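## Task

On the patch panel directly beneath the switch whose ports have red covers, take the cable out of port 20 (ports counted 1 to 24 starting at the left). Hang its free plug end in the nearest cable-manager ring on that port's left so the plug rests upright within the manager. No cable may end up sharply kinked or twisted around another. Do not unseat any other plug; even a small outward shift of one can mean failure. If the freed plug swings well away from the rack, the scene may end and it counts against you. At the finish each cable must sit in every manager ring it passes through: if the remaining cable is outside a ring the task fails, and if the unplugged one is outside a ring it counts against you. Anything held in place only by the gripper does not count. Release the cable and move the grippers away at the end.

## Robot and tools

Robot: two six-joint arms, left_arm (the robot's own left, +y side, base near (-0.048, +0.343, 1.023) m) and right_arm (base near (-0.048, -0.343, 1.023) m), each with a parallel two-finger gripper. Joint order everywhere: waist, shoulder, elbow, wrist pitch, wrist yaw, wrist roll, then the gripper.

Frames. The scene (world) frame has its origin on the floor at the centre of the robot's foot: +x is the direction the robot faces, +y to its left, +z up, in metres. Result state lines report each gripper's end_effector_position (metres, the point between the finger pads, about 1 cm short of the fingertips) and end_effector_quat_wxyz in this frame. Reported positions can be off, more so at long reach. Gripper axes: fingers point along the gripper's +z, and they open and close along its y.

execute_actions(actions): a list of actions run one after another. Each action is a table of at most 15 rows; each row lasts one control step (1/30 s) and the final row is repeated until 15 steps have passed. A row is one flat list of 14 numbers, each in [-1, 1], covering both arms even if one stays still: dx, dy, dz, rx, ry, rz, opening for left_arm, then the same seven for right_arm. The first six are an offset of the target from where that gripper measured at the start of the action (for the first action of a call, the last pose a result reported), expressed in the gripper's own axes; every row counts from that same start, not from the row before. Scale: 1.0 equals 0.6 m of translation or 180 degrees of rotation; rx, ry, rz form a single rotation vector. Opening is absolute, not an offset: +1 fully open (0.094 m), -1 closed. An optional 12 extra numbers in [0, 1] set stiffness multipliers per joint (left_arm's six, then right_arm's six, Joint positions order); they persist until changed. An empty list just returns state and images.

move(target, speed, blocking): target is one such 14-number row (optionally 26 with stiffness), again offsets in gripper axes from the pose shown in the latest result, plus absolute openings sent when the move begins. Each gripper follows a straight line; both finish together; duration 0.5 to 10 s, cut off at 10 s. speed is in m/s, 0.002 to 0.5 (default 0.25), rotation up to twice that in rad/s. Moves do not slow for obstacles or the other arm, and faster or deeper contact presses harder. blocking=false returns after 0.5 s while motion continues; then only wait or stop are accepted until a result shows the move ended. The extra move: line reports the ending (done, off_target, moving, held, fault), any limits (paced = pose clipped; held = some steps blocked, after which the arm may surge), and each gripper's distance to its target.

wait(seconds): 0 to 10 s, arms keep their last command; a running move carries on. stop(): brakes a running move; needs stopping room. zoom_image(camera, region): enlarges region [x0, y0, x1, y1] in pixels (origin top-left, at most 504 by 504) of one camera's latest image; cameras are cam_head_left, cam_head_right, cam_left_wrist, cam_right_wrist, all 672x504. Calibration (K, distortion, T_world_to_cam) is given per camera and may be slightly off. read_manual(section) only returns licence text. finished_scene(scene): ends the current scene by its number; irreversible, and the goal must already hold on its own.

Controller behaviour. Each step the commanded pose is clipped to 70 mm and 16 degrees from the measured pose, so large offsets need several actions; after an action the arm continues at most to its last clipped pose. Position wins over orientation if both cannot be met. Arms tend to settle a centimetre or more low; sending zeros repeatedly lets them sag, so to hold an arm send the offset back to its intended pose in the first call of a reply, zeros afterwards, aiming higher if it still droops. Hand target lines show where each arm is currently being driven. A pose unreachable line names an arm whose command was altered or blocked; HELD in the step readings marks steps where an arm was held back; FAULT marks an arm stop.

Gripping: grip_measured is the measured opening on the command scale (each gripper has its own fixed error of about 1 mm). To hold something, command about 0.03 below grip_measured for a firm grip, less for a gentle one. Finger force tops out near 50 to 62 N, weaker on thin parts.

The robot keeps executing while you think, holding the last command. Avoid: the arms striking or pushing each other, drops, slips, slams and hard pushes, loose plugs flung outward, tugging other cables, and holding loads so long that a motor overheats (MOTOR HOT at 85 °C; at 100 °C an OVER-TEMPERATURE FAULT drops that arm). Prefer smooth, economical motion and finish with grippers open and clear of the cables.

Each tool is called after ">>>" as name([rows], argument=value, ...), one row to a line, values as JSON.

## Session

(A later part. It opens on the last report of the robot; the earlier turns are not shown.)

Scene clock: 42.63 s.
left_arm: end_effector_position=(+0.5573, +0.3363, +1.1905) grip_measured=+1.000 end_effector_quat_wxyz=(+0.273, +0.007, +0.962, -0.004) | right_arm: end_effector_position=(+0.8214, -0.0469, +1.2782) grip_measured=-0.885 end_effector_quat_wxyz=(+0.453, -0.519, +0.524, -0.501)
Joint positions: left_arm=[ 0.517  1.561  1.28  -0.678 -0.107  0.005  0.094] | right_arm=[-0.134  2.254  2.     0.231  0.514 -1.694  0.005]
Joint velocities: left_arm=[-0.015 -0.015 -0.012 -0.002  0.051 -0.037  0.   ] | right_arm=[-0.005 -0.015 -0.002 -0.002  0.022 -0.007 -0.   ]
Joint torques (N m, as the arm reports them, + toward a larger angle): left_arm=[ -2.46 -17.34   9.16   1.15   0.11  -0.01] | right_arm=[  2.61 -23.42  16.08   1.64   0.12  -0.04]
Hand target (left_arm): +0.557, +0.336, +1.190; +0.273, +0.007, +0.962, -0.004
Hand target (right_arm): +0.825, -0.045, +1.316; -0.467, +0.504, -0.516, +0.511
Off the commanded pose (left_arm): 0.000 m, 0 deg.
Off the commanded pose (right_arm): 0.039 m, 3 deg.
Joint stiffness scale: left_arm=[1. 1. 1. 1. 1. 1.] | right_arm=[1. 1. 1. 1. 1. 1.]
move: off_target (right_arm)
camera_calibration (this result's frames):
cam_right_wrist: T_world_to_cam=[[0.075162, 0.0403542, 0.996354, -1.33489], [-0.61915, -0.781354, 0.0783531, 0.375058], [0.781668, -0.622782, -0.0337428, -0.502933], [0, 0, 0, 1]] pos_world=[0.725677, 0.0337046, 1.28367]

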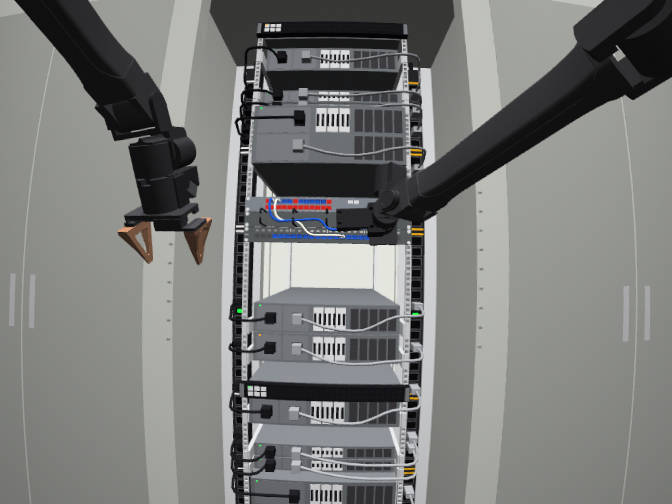

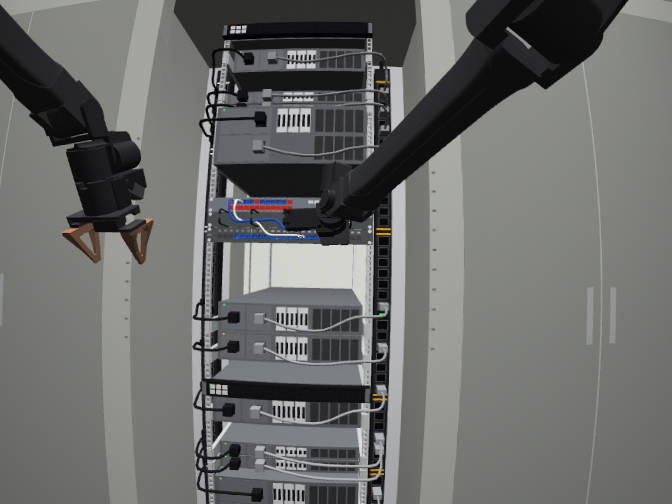

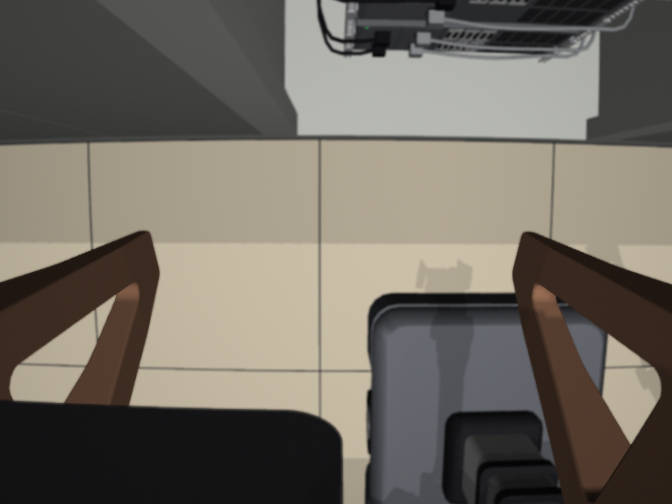

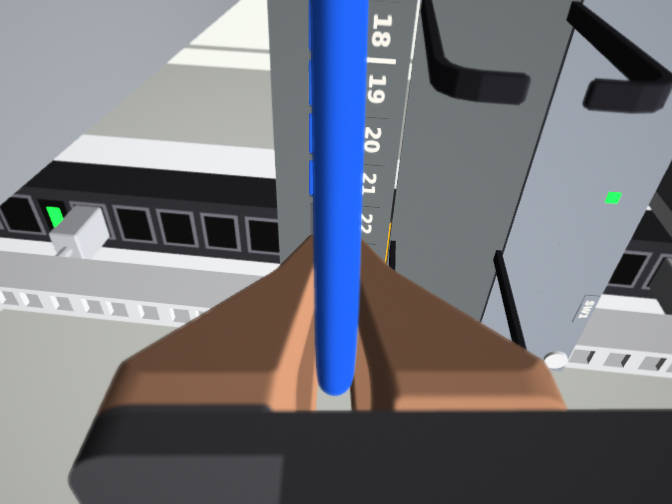

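>>> move(target=[0,0,0,0,0,0,1, -0.02,-0.115,0.01,0.03,0,0,-0.93], speed=0.03)

>>> zoom_image(camera="cam_head_left", region=[240,170,400,260])

Scene clock: 45.60 s.
left_arm: end_effector_position=(+0.5573, +0.3363, +1.1905) grip_measured=+1.000 end_effector_quat_wxyz=(+0.273, +0.007, +0.962, -0.004) | right_arm: end_effector_position=(+0.8303, -0.0486, +1.3265) grip_measured=-0.885 end_effector_quat_wxyz=(-0.467, +0.501, -0.510, +0.520)
Joint positions: left_arm=[ 0.517  1.561  1.28  -0.678 -0.107  0.005  0.094] | right_arm=[-0.134  2.254  2.085  0.22   0.514 -1.731  0.005]
Joint velocities: left_arm=[-0.015  0.005 -0.012  0.002 -0.081  0.022  0.   ] | right_arm=[ 0.005  0.005 -0.002 -0.007  0.022  0.007 -0.   ]
Joint torques (N m, as the arm reports them, + toward a larger angle): left_arm=[ -2.32 -17.43   9.12   1.16   0.11  -0.02] | right_arm=[  3.53 -21.61  16.82   1.48   0.14   0.01]
Hand target (left_arm): +0.557, +0.336, +1.190; +0.273, +0.007, +0.962, -0.004
Hand target (right_arm): +0.832, -0.035, +1.346; +0.477, -0.496, +0.501, -0.525
Off the commanded pose (left_arm): 0.000 m, 0 deg.
Off the commanded pose (right_arm): 0.025 m, 2 deg.
Joint stiffness scale: left_arm=[1. 1. 1. 1. 1. 1.] | right_arm=[1. 1. 1. 1. 1. 1.]
move: off_target (right_arm)
camera_calibration (this result's frames):
cam_right_wrist: T_world_to_cam=[[0.0109017, 0.0444596, 0.998952, -1.33344], [-0.627885, -0.777202, 0.0414425, 0.431971], [0.778229, -0.627679, 0.0194427, -0.577238], [0, 0, 0, 1]] pos_world=[0.734989, 0.0326922, 1.32536]

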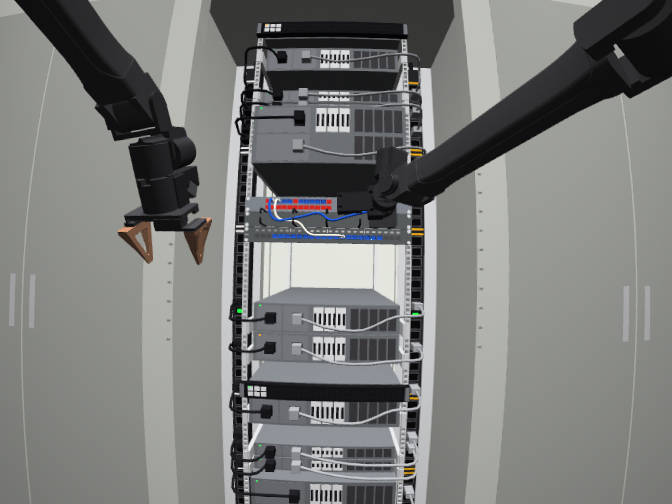

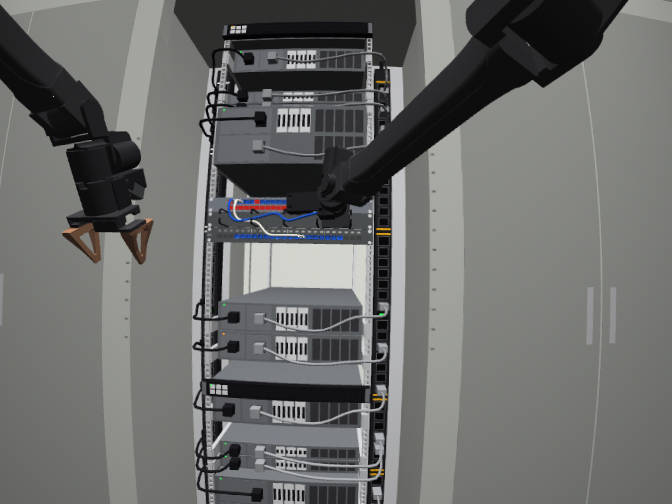

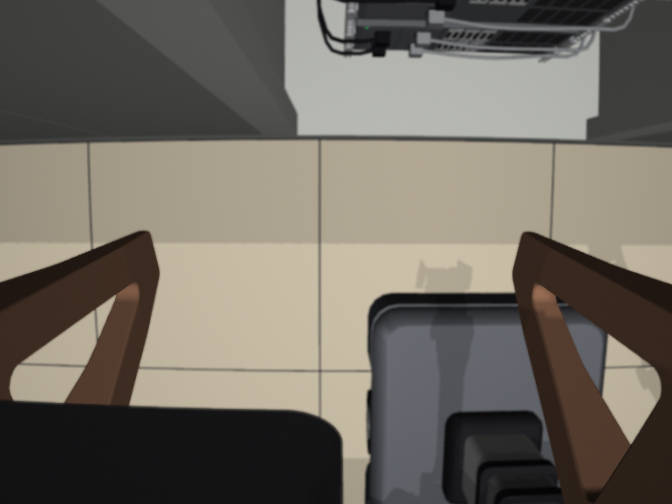

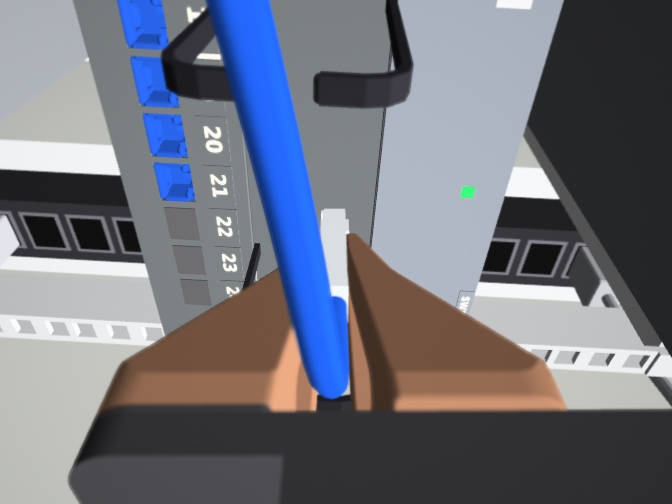

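Region (240, 170, 400, 260) of cam_head_left's 672x504 image, scaled by 3.150, with more detail than that image has; it fills the top 284 rows of this view, and the rest is white.

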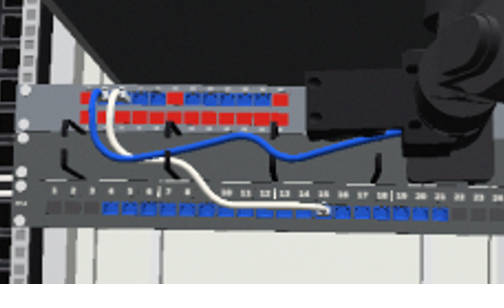

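>>> move(target=[0,0,0,0,0,0,1, -0.04,-0.01,0.06,0,0.04,0,-0.93], speed=0.03)

Scene clock: 48.43 s.
left_arm: end_effector_position=(+0.5573, +0.3363, +1.1905) grip_measured=+1.000 end_effector_quat_wxyz=(+0.273, +0.007, +0.962, -0.004) | right_arm: end_effector_position=(+0.8621, -0.0486, +1.3227) grip_measured=-0.885 end_effector_quat_wxyz=(+0.418, -0.467, +0.551, -0.551)
Joint positions: left_arm=[ 0.517  1.561  1.28  -0.678 -0.107  0.005  0.094] | right_arm=[-0.124  2.425  2.398  0.075  0.683 -1.732  0.005]
Joint velocities: left_arm=[-0.015 -0.005  0.002 -0.012  0.007 -0.081  0.   ] | right_arm=[-0.015 -0.005  0.017 -0.027  0.007 -0.007  0.001]
Joint torques (N m, as the arm reports them, + toward a larger angle): left_arm=[ -2.52 -17.33   9.11   1.12   0.1   -0.01] | right_arm=[  3.88 -21.6   18.42   1.51  -0.86  -0.02]
Hand target (left_arm): +0.557, +0.336, +1.190; +0.273, +0.007, +0.962, -0.004
Hand target (right_arm): +0.864, -0.028, +1.331; +0.434, -0.468, +0.538, -0.550
Off the commanded pose (left_arm): 0.000 m, 0 deg.
Off the commanded pose (right_arm): 0.024 m, 2 deg.
Joint stiffness scale: left_arm=[1. 1. 1. 1. 1. 1.] | right_arm=[1. 1. 1. 1. 1. 1.]
move: off_target (right_arm)
camera_calibration (this result's frames):
cam_right_wrist: T_world_to_cam=[[0.0406847, 0.0458741, 0.998118, -1.35457], [-0.740559, -0.669222, 0.0609441, 0.528578], [0.670759, -0.741645, 0.00674537, -0.498005], [0, 0, 0, 1]] pos_world=[0.780595, 0.0465333, 1.32317]

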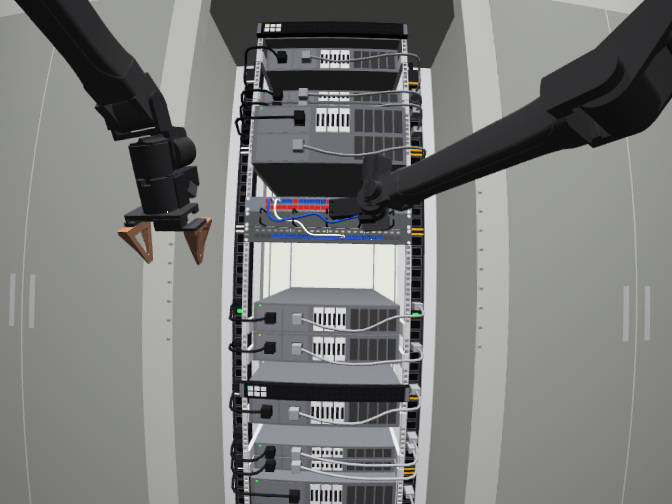

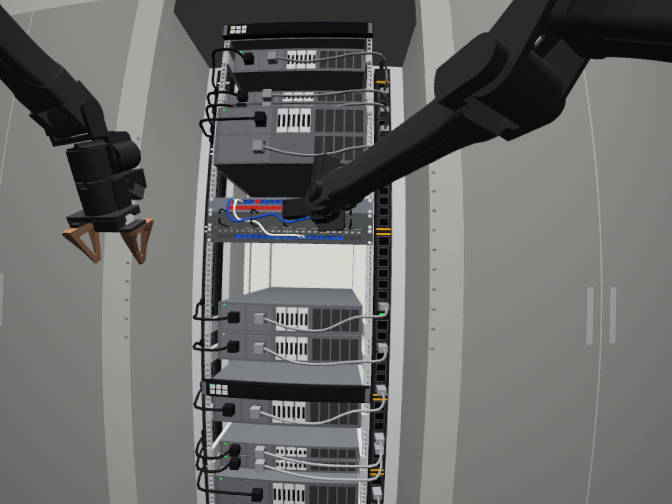

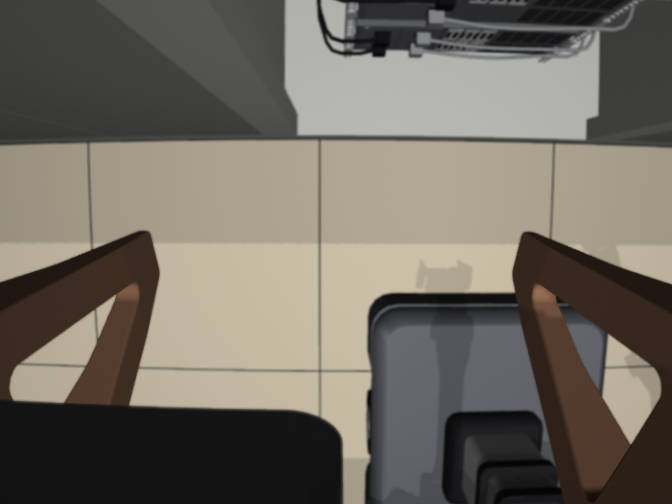

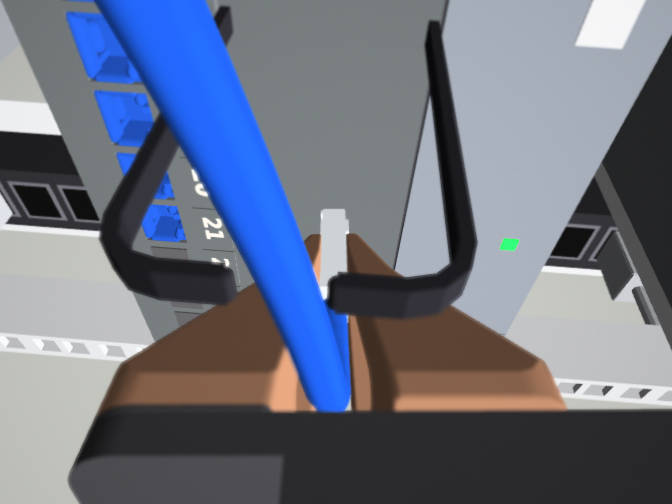

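>>> move(target=[0,0,0,0,0,0,1, -0.01,-0.01,0.02,0,0.06,0,-0.93], speed=0.04)

Scene clock: 51.40 s.
left_arm: end_effector_position=(+0.5573, +0.3363, +1.1905) grip_measured=+1.000 end_effector_quat_wxyz=(+0.273, +0.007, +0.962, -0.004) | right_arm: end_effector_position=(+0.8581, -0.0577, +1.3187) grip_measured=-0.884 end_effector_quat_wxyz=(+0.330, -0.415, +0.604, -0.595)
Joint positions: left_arm=[ 0.517  1.561  1.28  -0.678 -0.107  0.005  0.094] | right_arm=[-0.097  2.566  2.665 -0.059  0.954 -1.755  0.005]
Joint velocities: left_arm=[-0.005  0.024 -0.007 -0.007 -0.037  0.007  0.   ] | right_arm=[-0.005 -0.005  0.002 -0.012 -0.007 -0.051 -0.001]
Joint torques (N m, as the arm reports them, + toward a larger angle): left_arm=[ -2.34 -17.47   9.16   1.14   0.11  -0.03] | right_arm=[  2.36 -21.52  20.78   2.46  -3.04   0.01]
Hand target (left_arm): +0.557, +0.336, +1.190; +0.273, +0.007, +0.962, -0.004
Hand target (right_arm): +0.869, -0.047, +1.327; +0.366, -0.415, +0.586, -0.592
Off the commanded pose (left_arm): 0.000 m, 0 deg.
Off the commanded pose (right_arm): 0.023 m, 4 deg.
Joint stiffness scale: left_arm=[1. 1. 1. 1. 1. 1.] | right_arm=[1. 1. 1. 1. 1. 1.]
move: off_target (right_arm)
camera_calibration (this result's frames):
cam_right_wrist: T_world_to_cam=[[0.0959019, 0.05902, 0.99364, -1.39072], [-0.874422, -0.47196, 0.112429, 0.578199], [0.475594, -0.879642, 0.0063465, -0.342058], [0, 0, 0, 1]] pos_world=[0.801643, 0.0540786, 1.31904]

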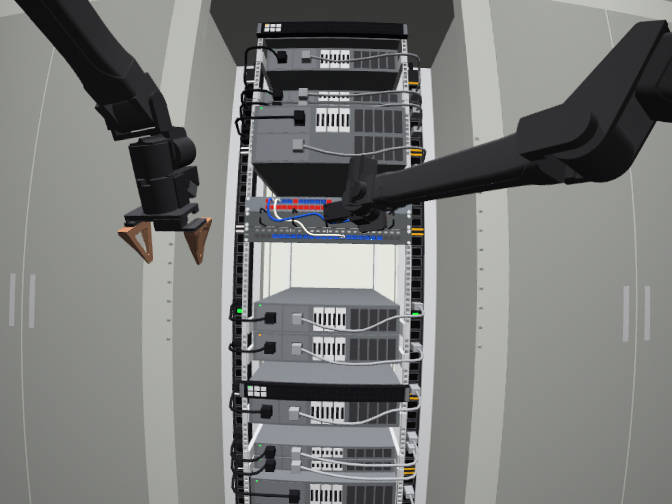

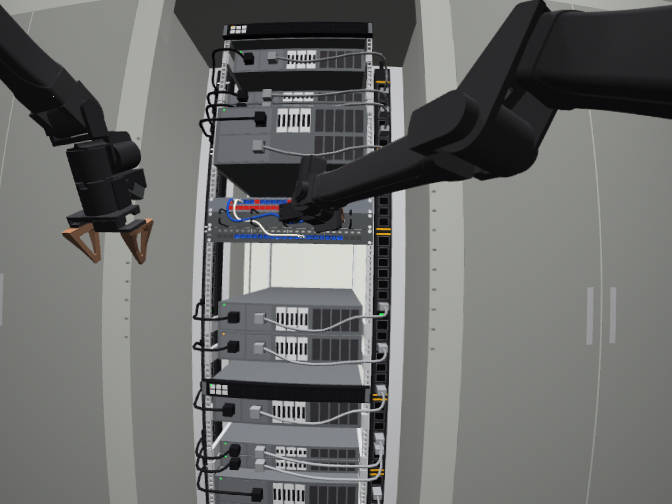

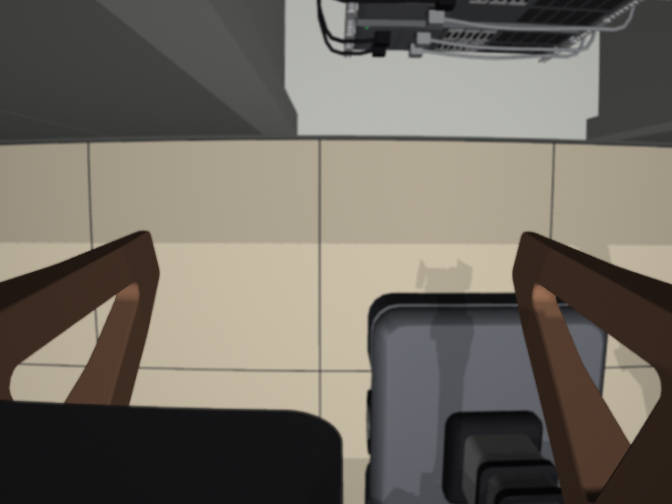

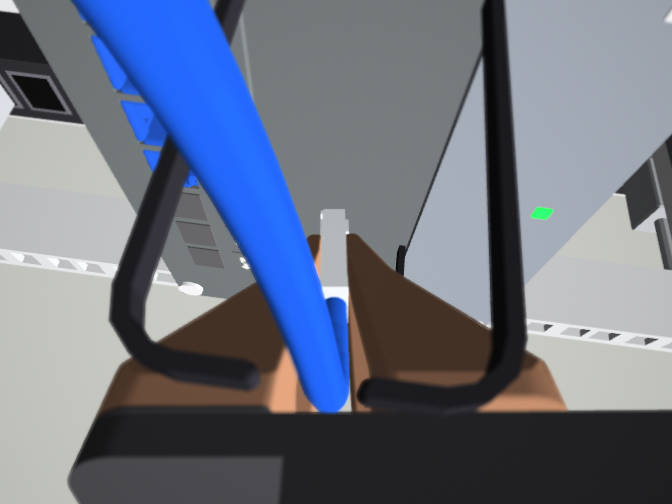

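>>> move(target=[0,0,0,0,0,0,1, 0,0.02,0,0,0,0,-0.93], speed=0.02)

>>> move(target=[0,0,0,0,0,0,1, 0,0,0,0,0,0,-0.72])

Scene clock: 52.53 s.
left_arm: end_effector_position=(+0.5573, +0.3363, +1.1905) grip_measured=+1.000 end_effector_quat_wxyz=(+0.273, +0.007, +0.962, -0.004) | right_arm: end_effector_position=(+0.8555, -0.0577, +1.3147) grip_measured=-0.884 end_effector_quat_wxyz=(+0.330, -0.414, +0.604, -0.595)
Joint positions: left_arm=[ 0.517  1.561  1.28  -0.678 -0.107  0.005  0.094] | right_arm=[-0.096  2.546  2.613 -0.026  0.956 -1.755  0.005]
Joint velocities: left_arm=[-0.005 -0.015 -0.007 -0.012  0.007 -0.007  0.   ] | right_arm=[-0.005 -0.005 -0.017  0.002 -0.066  0.007  0.   ]
Joint torques (N m, as the arm reports them, + toward a larger angle): left_arm=[ -2.54 -17.29   9.1    1.15   0.11  -0.01] | right_arm=[  2.3  -24.18  10.42   2.4   -0.13   0.13]
Hand target (left_arm): +0.557, +0.336, +1.190; +0.273, +0.007, +0.962, -0.004
Hand target (right_arm): +0.857, -0.058, +1.307; +0.330, -0.415, +0.604, -0.595
Off the commanded pose (left_arm): 0.000 m, 0 deg.
Off the commanded pose (right_arm): 0.008 m, 0 deg.
Joint stiffness scale: left_arm=[1. 1. 1. 1. 1. 1.] | right_arm=[1. 1. 1. 1. 1. 1.]
move: done
camera_calibration (this result's frames):
cam_right_wrist: T_world_to_cam=[[0.0941428, 0.0583126, 0.993849, -1.38527], [-0.875277, -0.47082, 0.110536, 0.579629], [0.47437, -0.8803, 0.00671532, -0.340205], [0, 0, 0, 1]] pos_world=[0.799132, 0.0541973, 1.31497]

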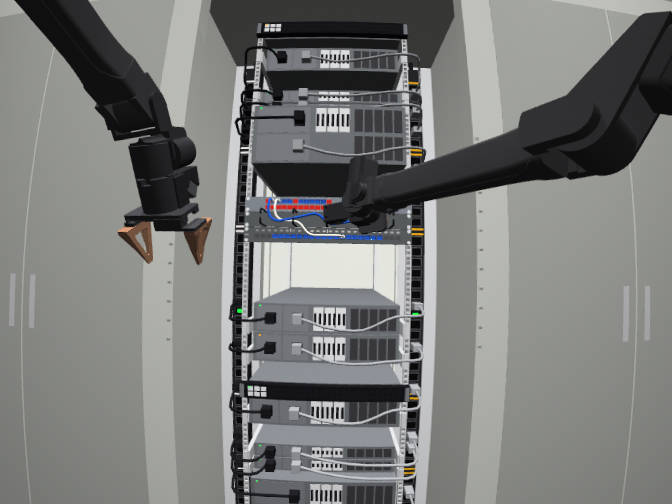

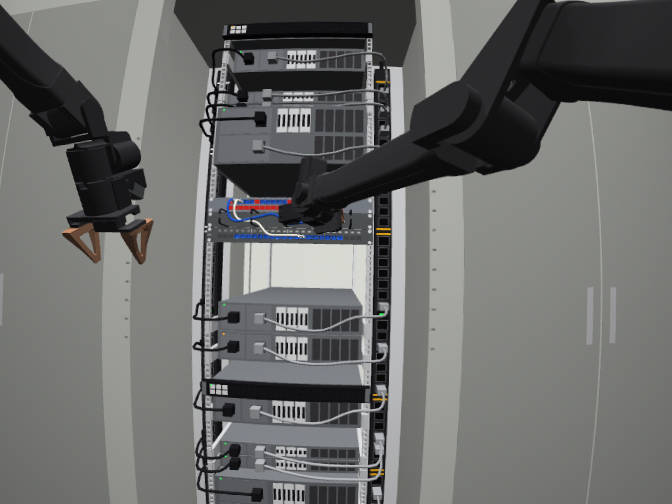

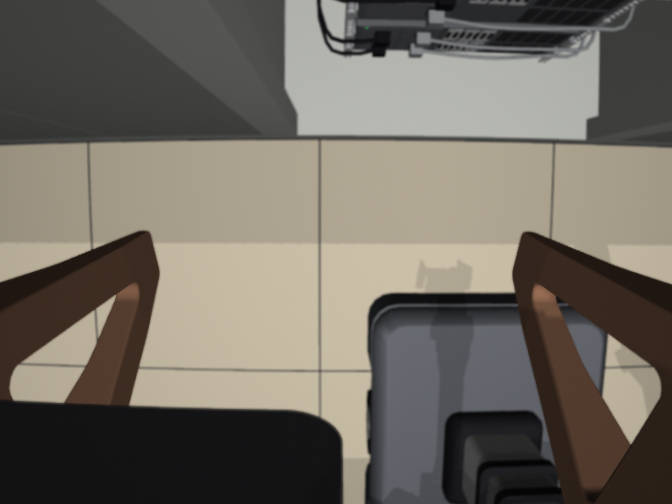

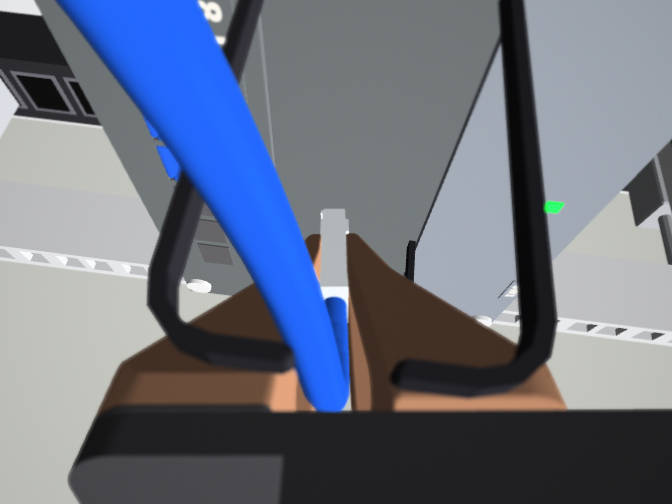

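Scene clock: 53.03 s.
left_arm: end_effector_position=(+0.5573, +0.3363, +1.1905) grip_measured=+1.000 end_effector_quat_wxyz=(+0.273, +0.007, +0.962, -0.004) | right_arm: end_effector_position=(+0.8555, -0.0577, +1.3147) grip_measured=-0.722 end_effector_quat_wxyz=(+0.330, -0.414, +0.604, -0.595)
Joint positions: left_arm=[ 0.517  1.561  1.28  -0.678 -0.107  0.005  0.094] | right_arm=[-0.096  2.546  2.613 -0.026  0.956 -1.755  0.013]
Joint velocities: left_arm=[-0.015  0.005 -0.012 -0.002  0.007 -0.022  0.   ] | right_arm=[-0.005 -0.005 -0.002  0.007 -0.022 -0.051  0.001]
Joint torques (N m, as the arm reports them, + toward a larger angle): left_arm=[ -2.34 -17.56   9.14   1.18   0.12  -0.02] | right_arm=[  2.46 -24.92  11.63   1.77   0.02   0.12]
Hand target (left_arm): +0.557, +0.336, +1.190; +0.273, +0.007, +0.962, -0.004
Hand target (right_arm): +0.856, -0.058, +1.315; +0.330, -0.414, +0.604, -0.595
Off the commanded pose (left_arm): 0.000 m, 0 deg.
Off the commanded pose (right_arm): 0.000 m, 0 deg.
Joint stiffness scale: left_arm=[1. 1. 1. 1. 1. 1.] | right_arm=[1. 1. 1. 1. 1. 1.]
move: done
camera_calibration (this result's frames):
cam_right_wrist: T_world_to_cam=[[0.0941428, 0.0583126, 0.993849, -1.38527], [-0.875277, -0.47082, 0.110536, 0.579629], [0.47437, -0.8803, 0.00671532, -0.340205], [0, 0, 0, 1]] pos_world=[0.799132, 0.0541973, 1.31497]

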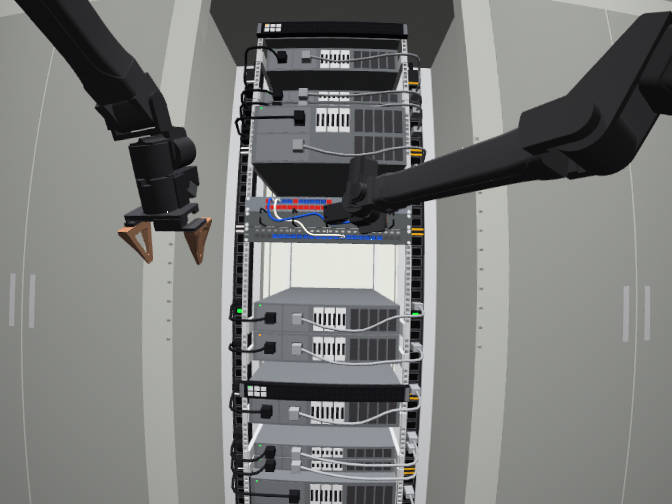

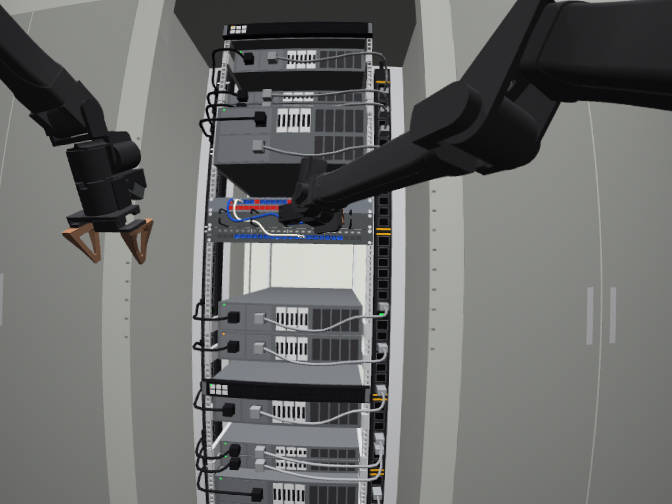

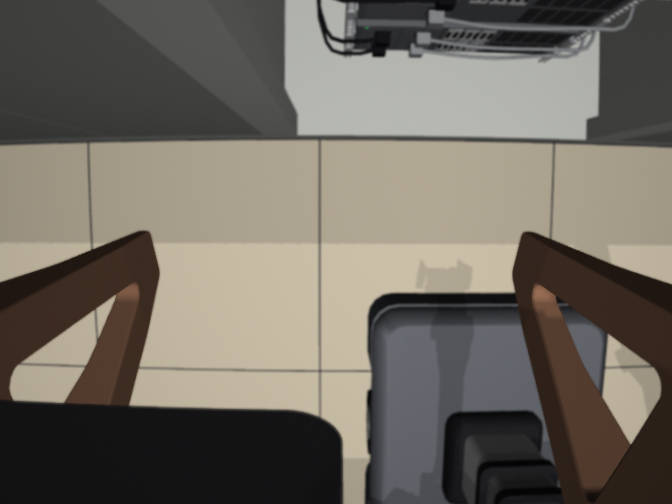

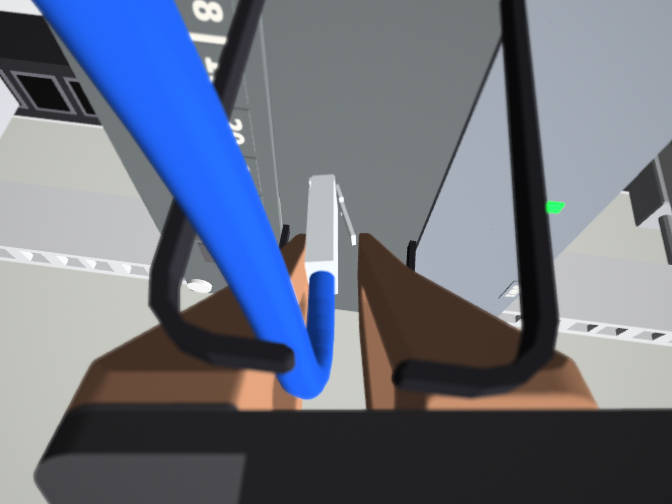

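Hooked. Withdraw.

>>> move(target=[0,0,0,0,0,0,1, 0.03,0,-0.12,0,0,0,-0.65], speed=0.04)

>>> move(target=[0,0,0,0,0,0,1, 0.3,0,-0.15,0,-0.15,0,-0.65], speed=0.15)

>>> zoom_image(camera="cam_head_left", region=[240,170,420,260])

Scene clock: 55.73 s.
left_arm: end_effector_position=(+0.5573, +0.3363, +1.1905) grip_measured=+1.000 end_effector_quat_wxyz=(+0.273, +0.007, +0.962, -0.004) | right_arm: end_effector_position=(+0.7888, -0.0531, +1.3167) grip_measured=-0.652 end_effector_quat_wxyz=(+0.324, -0.415, +0.607, -0.596)
Joint positions: left_arm=[ 0.517  1.561  1.28  -0.678 -0.107  0.005  0.094] | right_arm=[-0.049  2.291  2.138  0.187  1.014 -1.755  0.016]
Joint velocities: left_arm=[-0.005 -0.005 -0.007 -0.007  0.051 -0.051  0.   ] | right_arm=[-0.005 -0.005 -0.007 -0.002 -0.095 -0.051 -0.001]
Joint torques (N m, as the arm reports them, + toward a larger angle): left_arm=[ -2.22 -17.49   9.16   1.18   0.11  -0.01] | right_arm=[  3.69 -23.53  10.76   2.26   0.2    0.08]
Hand target (left_arm): +0.557, +0.336, +1.190; +0.273, +0.007, +0.962, -0.004
Hand target (right_arm): +0.783, -0.043, +1.321; +0.330, -0.414, +0.604, -0.595
Off the commanded pose (left_arm): 0.000 m, 0 deg.
Off the commanded pose (right_arm): 0.014 m, 1 deg.
Joint stiffness scale: left_arm=[1. 1. 1. 1. 1. 1.] | right_arm=[1. 1. 1. 1. 1. 1.]
move: off_target (right_arm)
camera_calibration (this result's frames):
cam_right_wrist: T_world_to_cam=[[0.104357, 0.0603758, 0.992706, -1.38768], [-0.878818, -0.461699, 0.120465, 0.513406], [0.465605, -0.884979, 0.00487765, -0.295434], [0, 0, 0, 1]] pos_world=[0.733561, 0.0593688, 1.31715]

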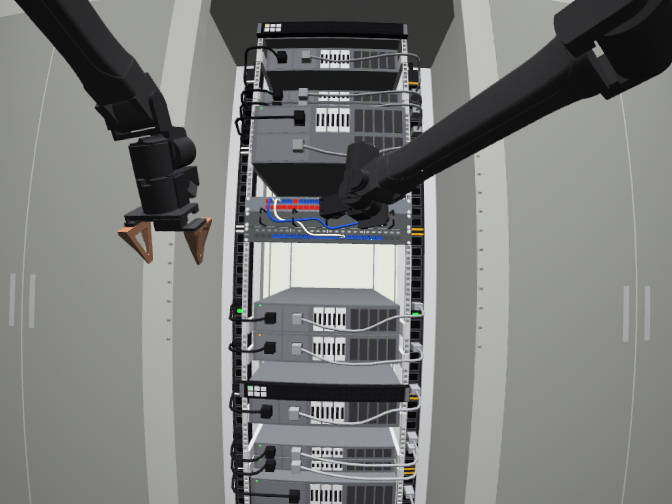

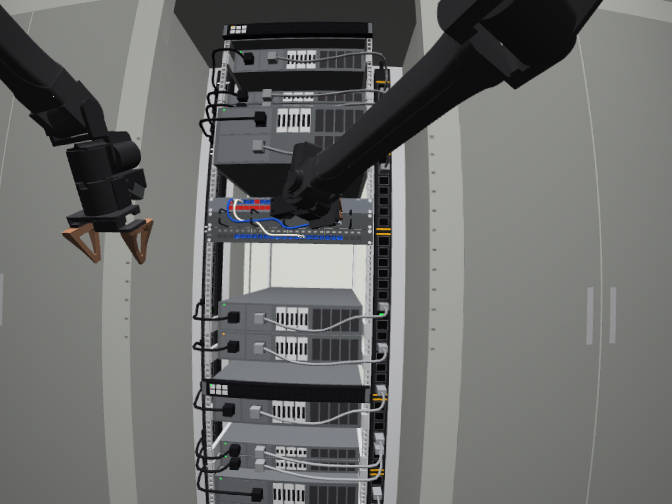

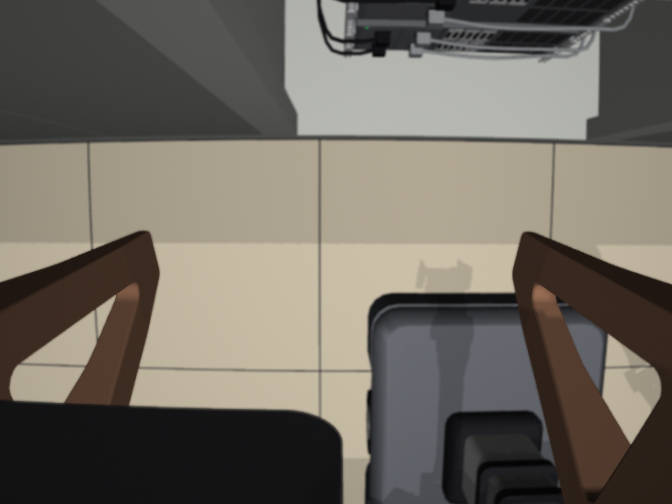

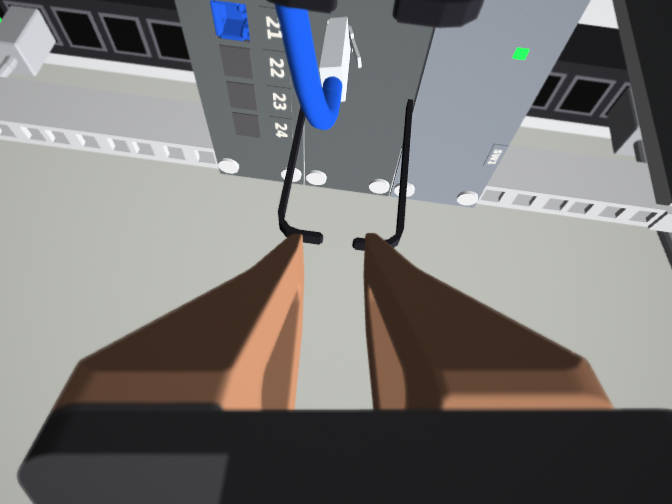

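Scene clock: 57.70 s.
left_arm: end_effector_position=(+0.5573, +0.3363, +1.1905) grip_measured=+1.000 end_effector_quat_wxyz=(+0.273, +0.007, +0.962, -0.004) | right_arm: end_effector_position=(+0.6268, -0.1675, +1.3426) grip_measured=-0.652 end_effector_quat_wxyz=(+0.456, -0.548, +0.505, -0.487)
Joint positions: left_arm=[ 0.517  1.561  1.28  -0.678 -0.107  0.005  0.094] | right_arm=[-0.183  1.598  1.19   0.355  0.404 -1.716  0.016]
Joint velocities: left_arm=[ 0.005 -0.005 -0.017  0.012  0.007  0.007  0.   ] | right_arm=[-0.015  0.005  0.012  0.002 -0.022  0.081  0.001]
Joint torques (N m, as the arm reports them, + toward a larger angle): left_arm=[ -2.39 -17.51   9.08   1.19   0.09  -0.01] | right_arm=[  0.11 -13.05  10.34   2.42  -0.13   0.24]
Hand target (left_arm): +0.557, +0.336, +1.190; +0.273, +0.007, +0.962, -0.004
Hand target (right_arm): +0.629, -0.174, +1.337; -0.458, +0.541, -0.512, +0.485
Off the commanded pose (left_arm): 0.000 m, 0 deg.
Off the commanded pose (right_arm): 0.005 m, 1 deg.
Joint stiffness scale: left_arm=[1. 1. 1. 1. 1. 1.] | right_arm=[1. 1. 1. 1. 1. 1.]
move: done
camera_calibration (this result's frames):
cam_right_wrist: T_world_to_cam=[[0.0947216, 0.0729436, 0.992828, -1.38164], [-0.563785, -0.818032, 0.11389, 0.0667433], [0.820472, -0.570529, -0.0363608, -0.43581], [0, 0, 0, 1]] pos_world=[0.52607, -0.0932617, 1.34829]

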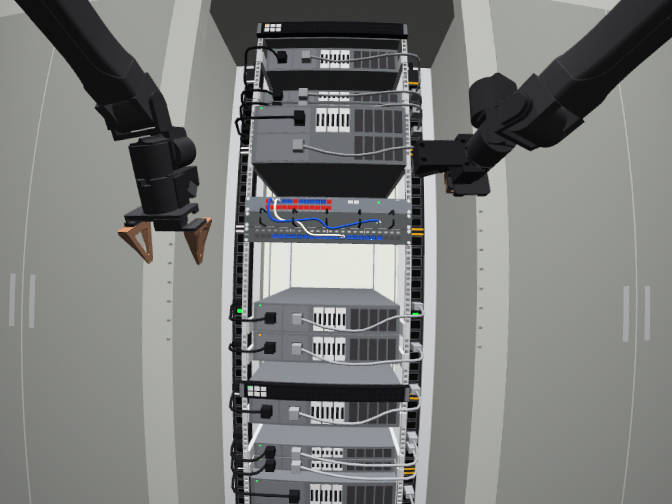

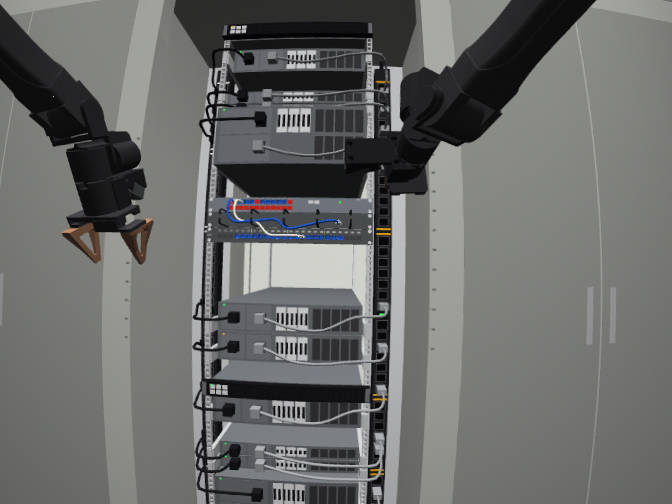

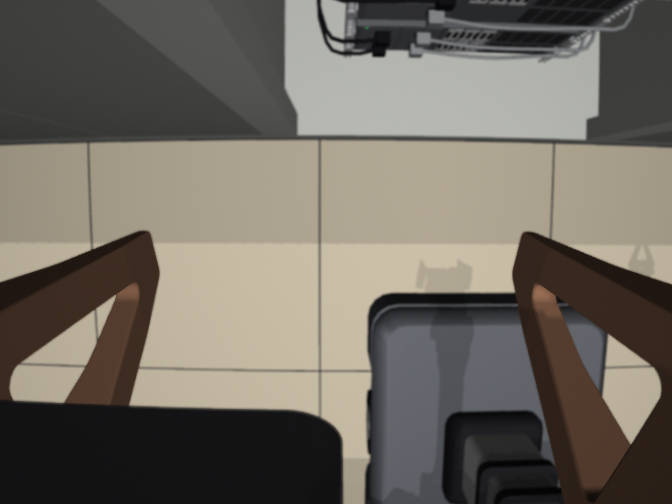

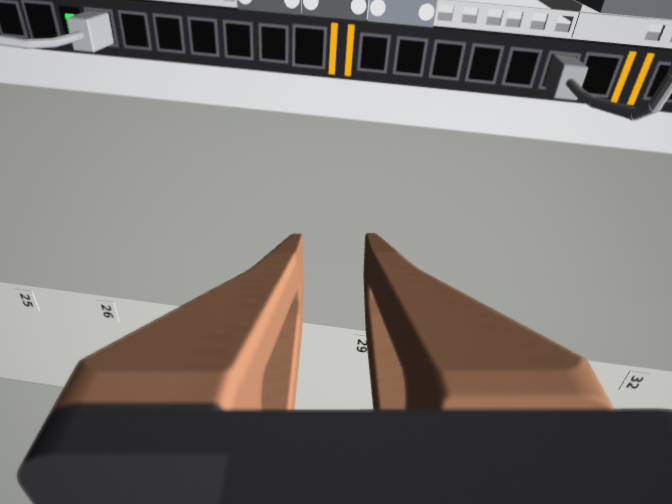

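Region (240, 170, 420, 260) of cam_head_left's 672x504 image, scaled by 2.800, with more detail than that image has.

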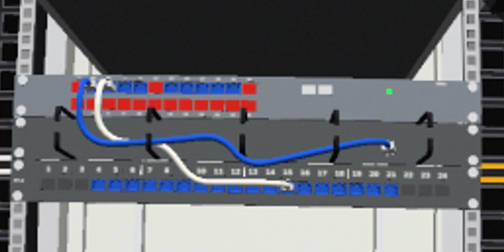

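>>> finished_scene(scene=2)

The scene is finished: the task was done.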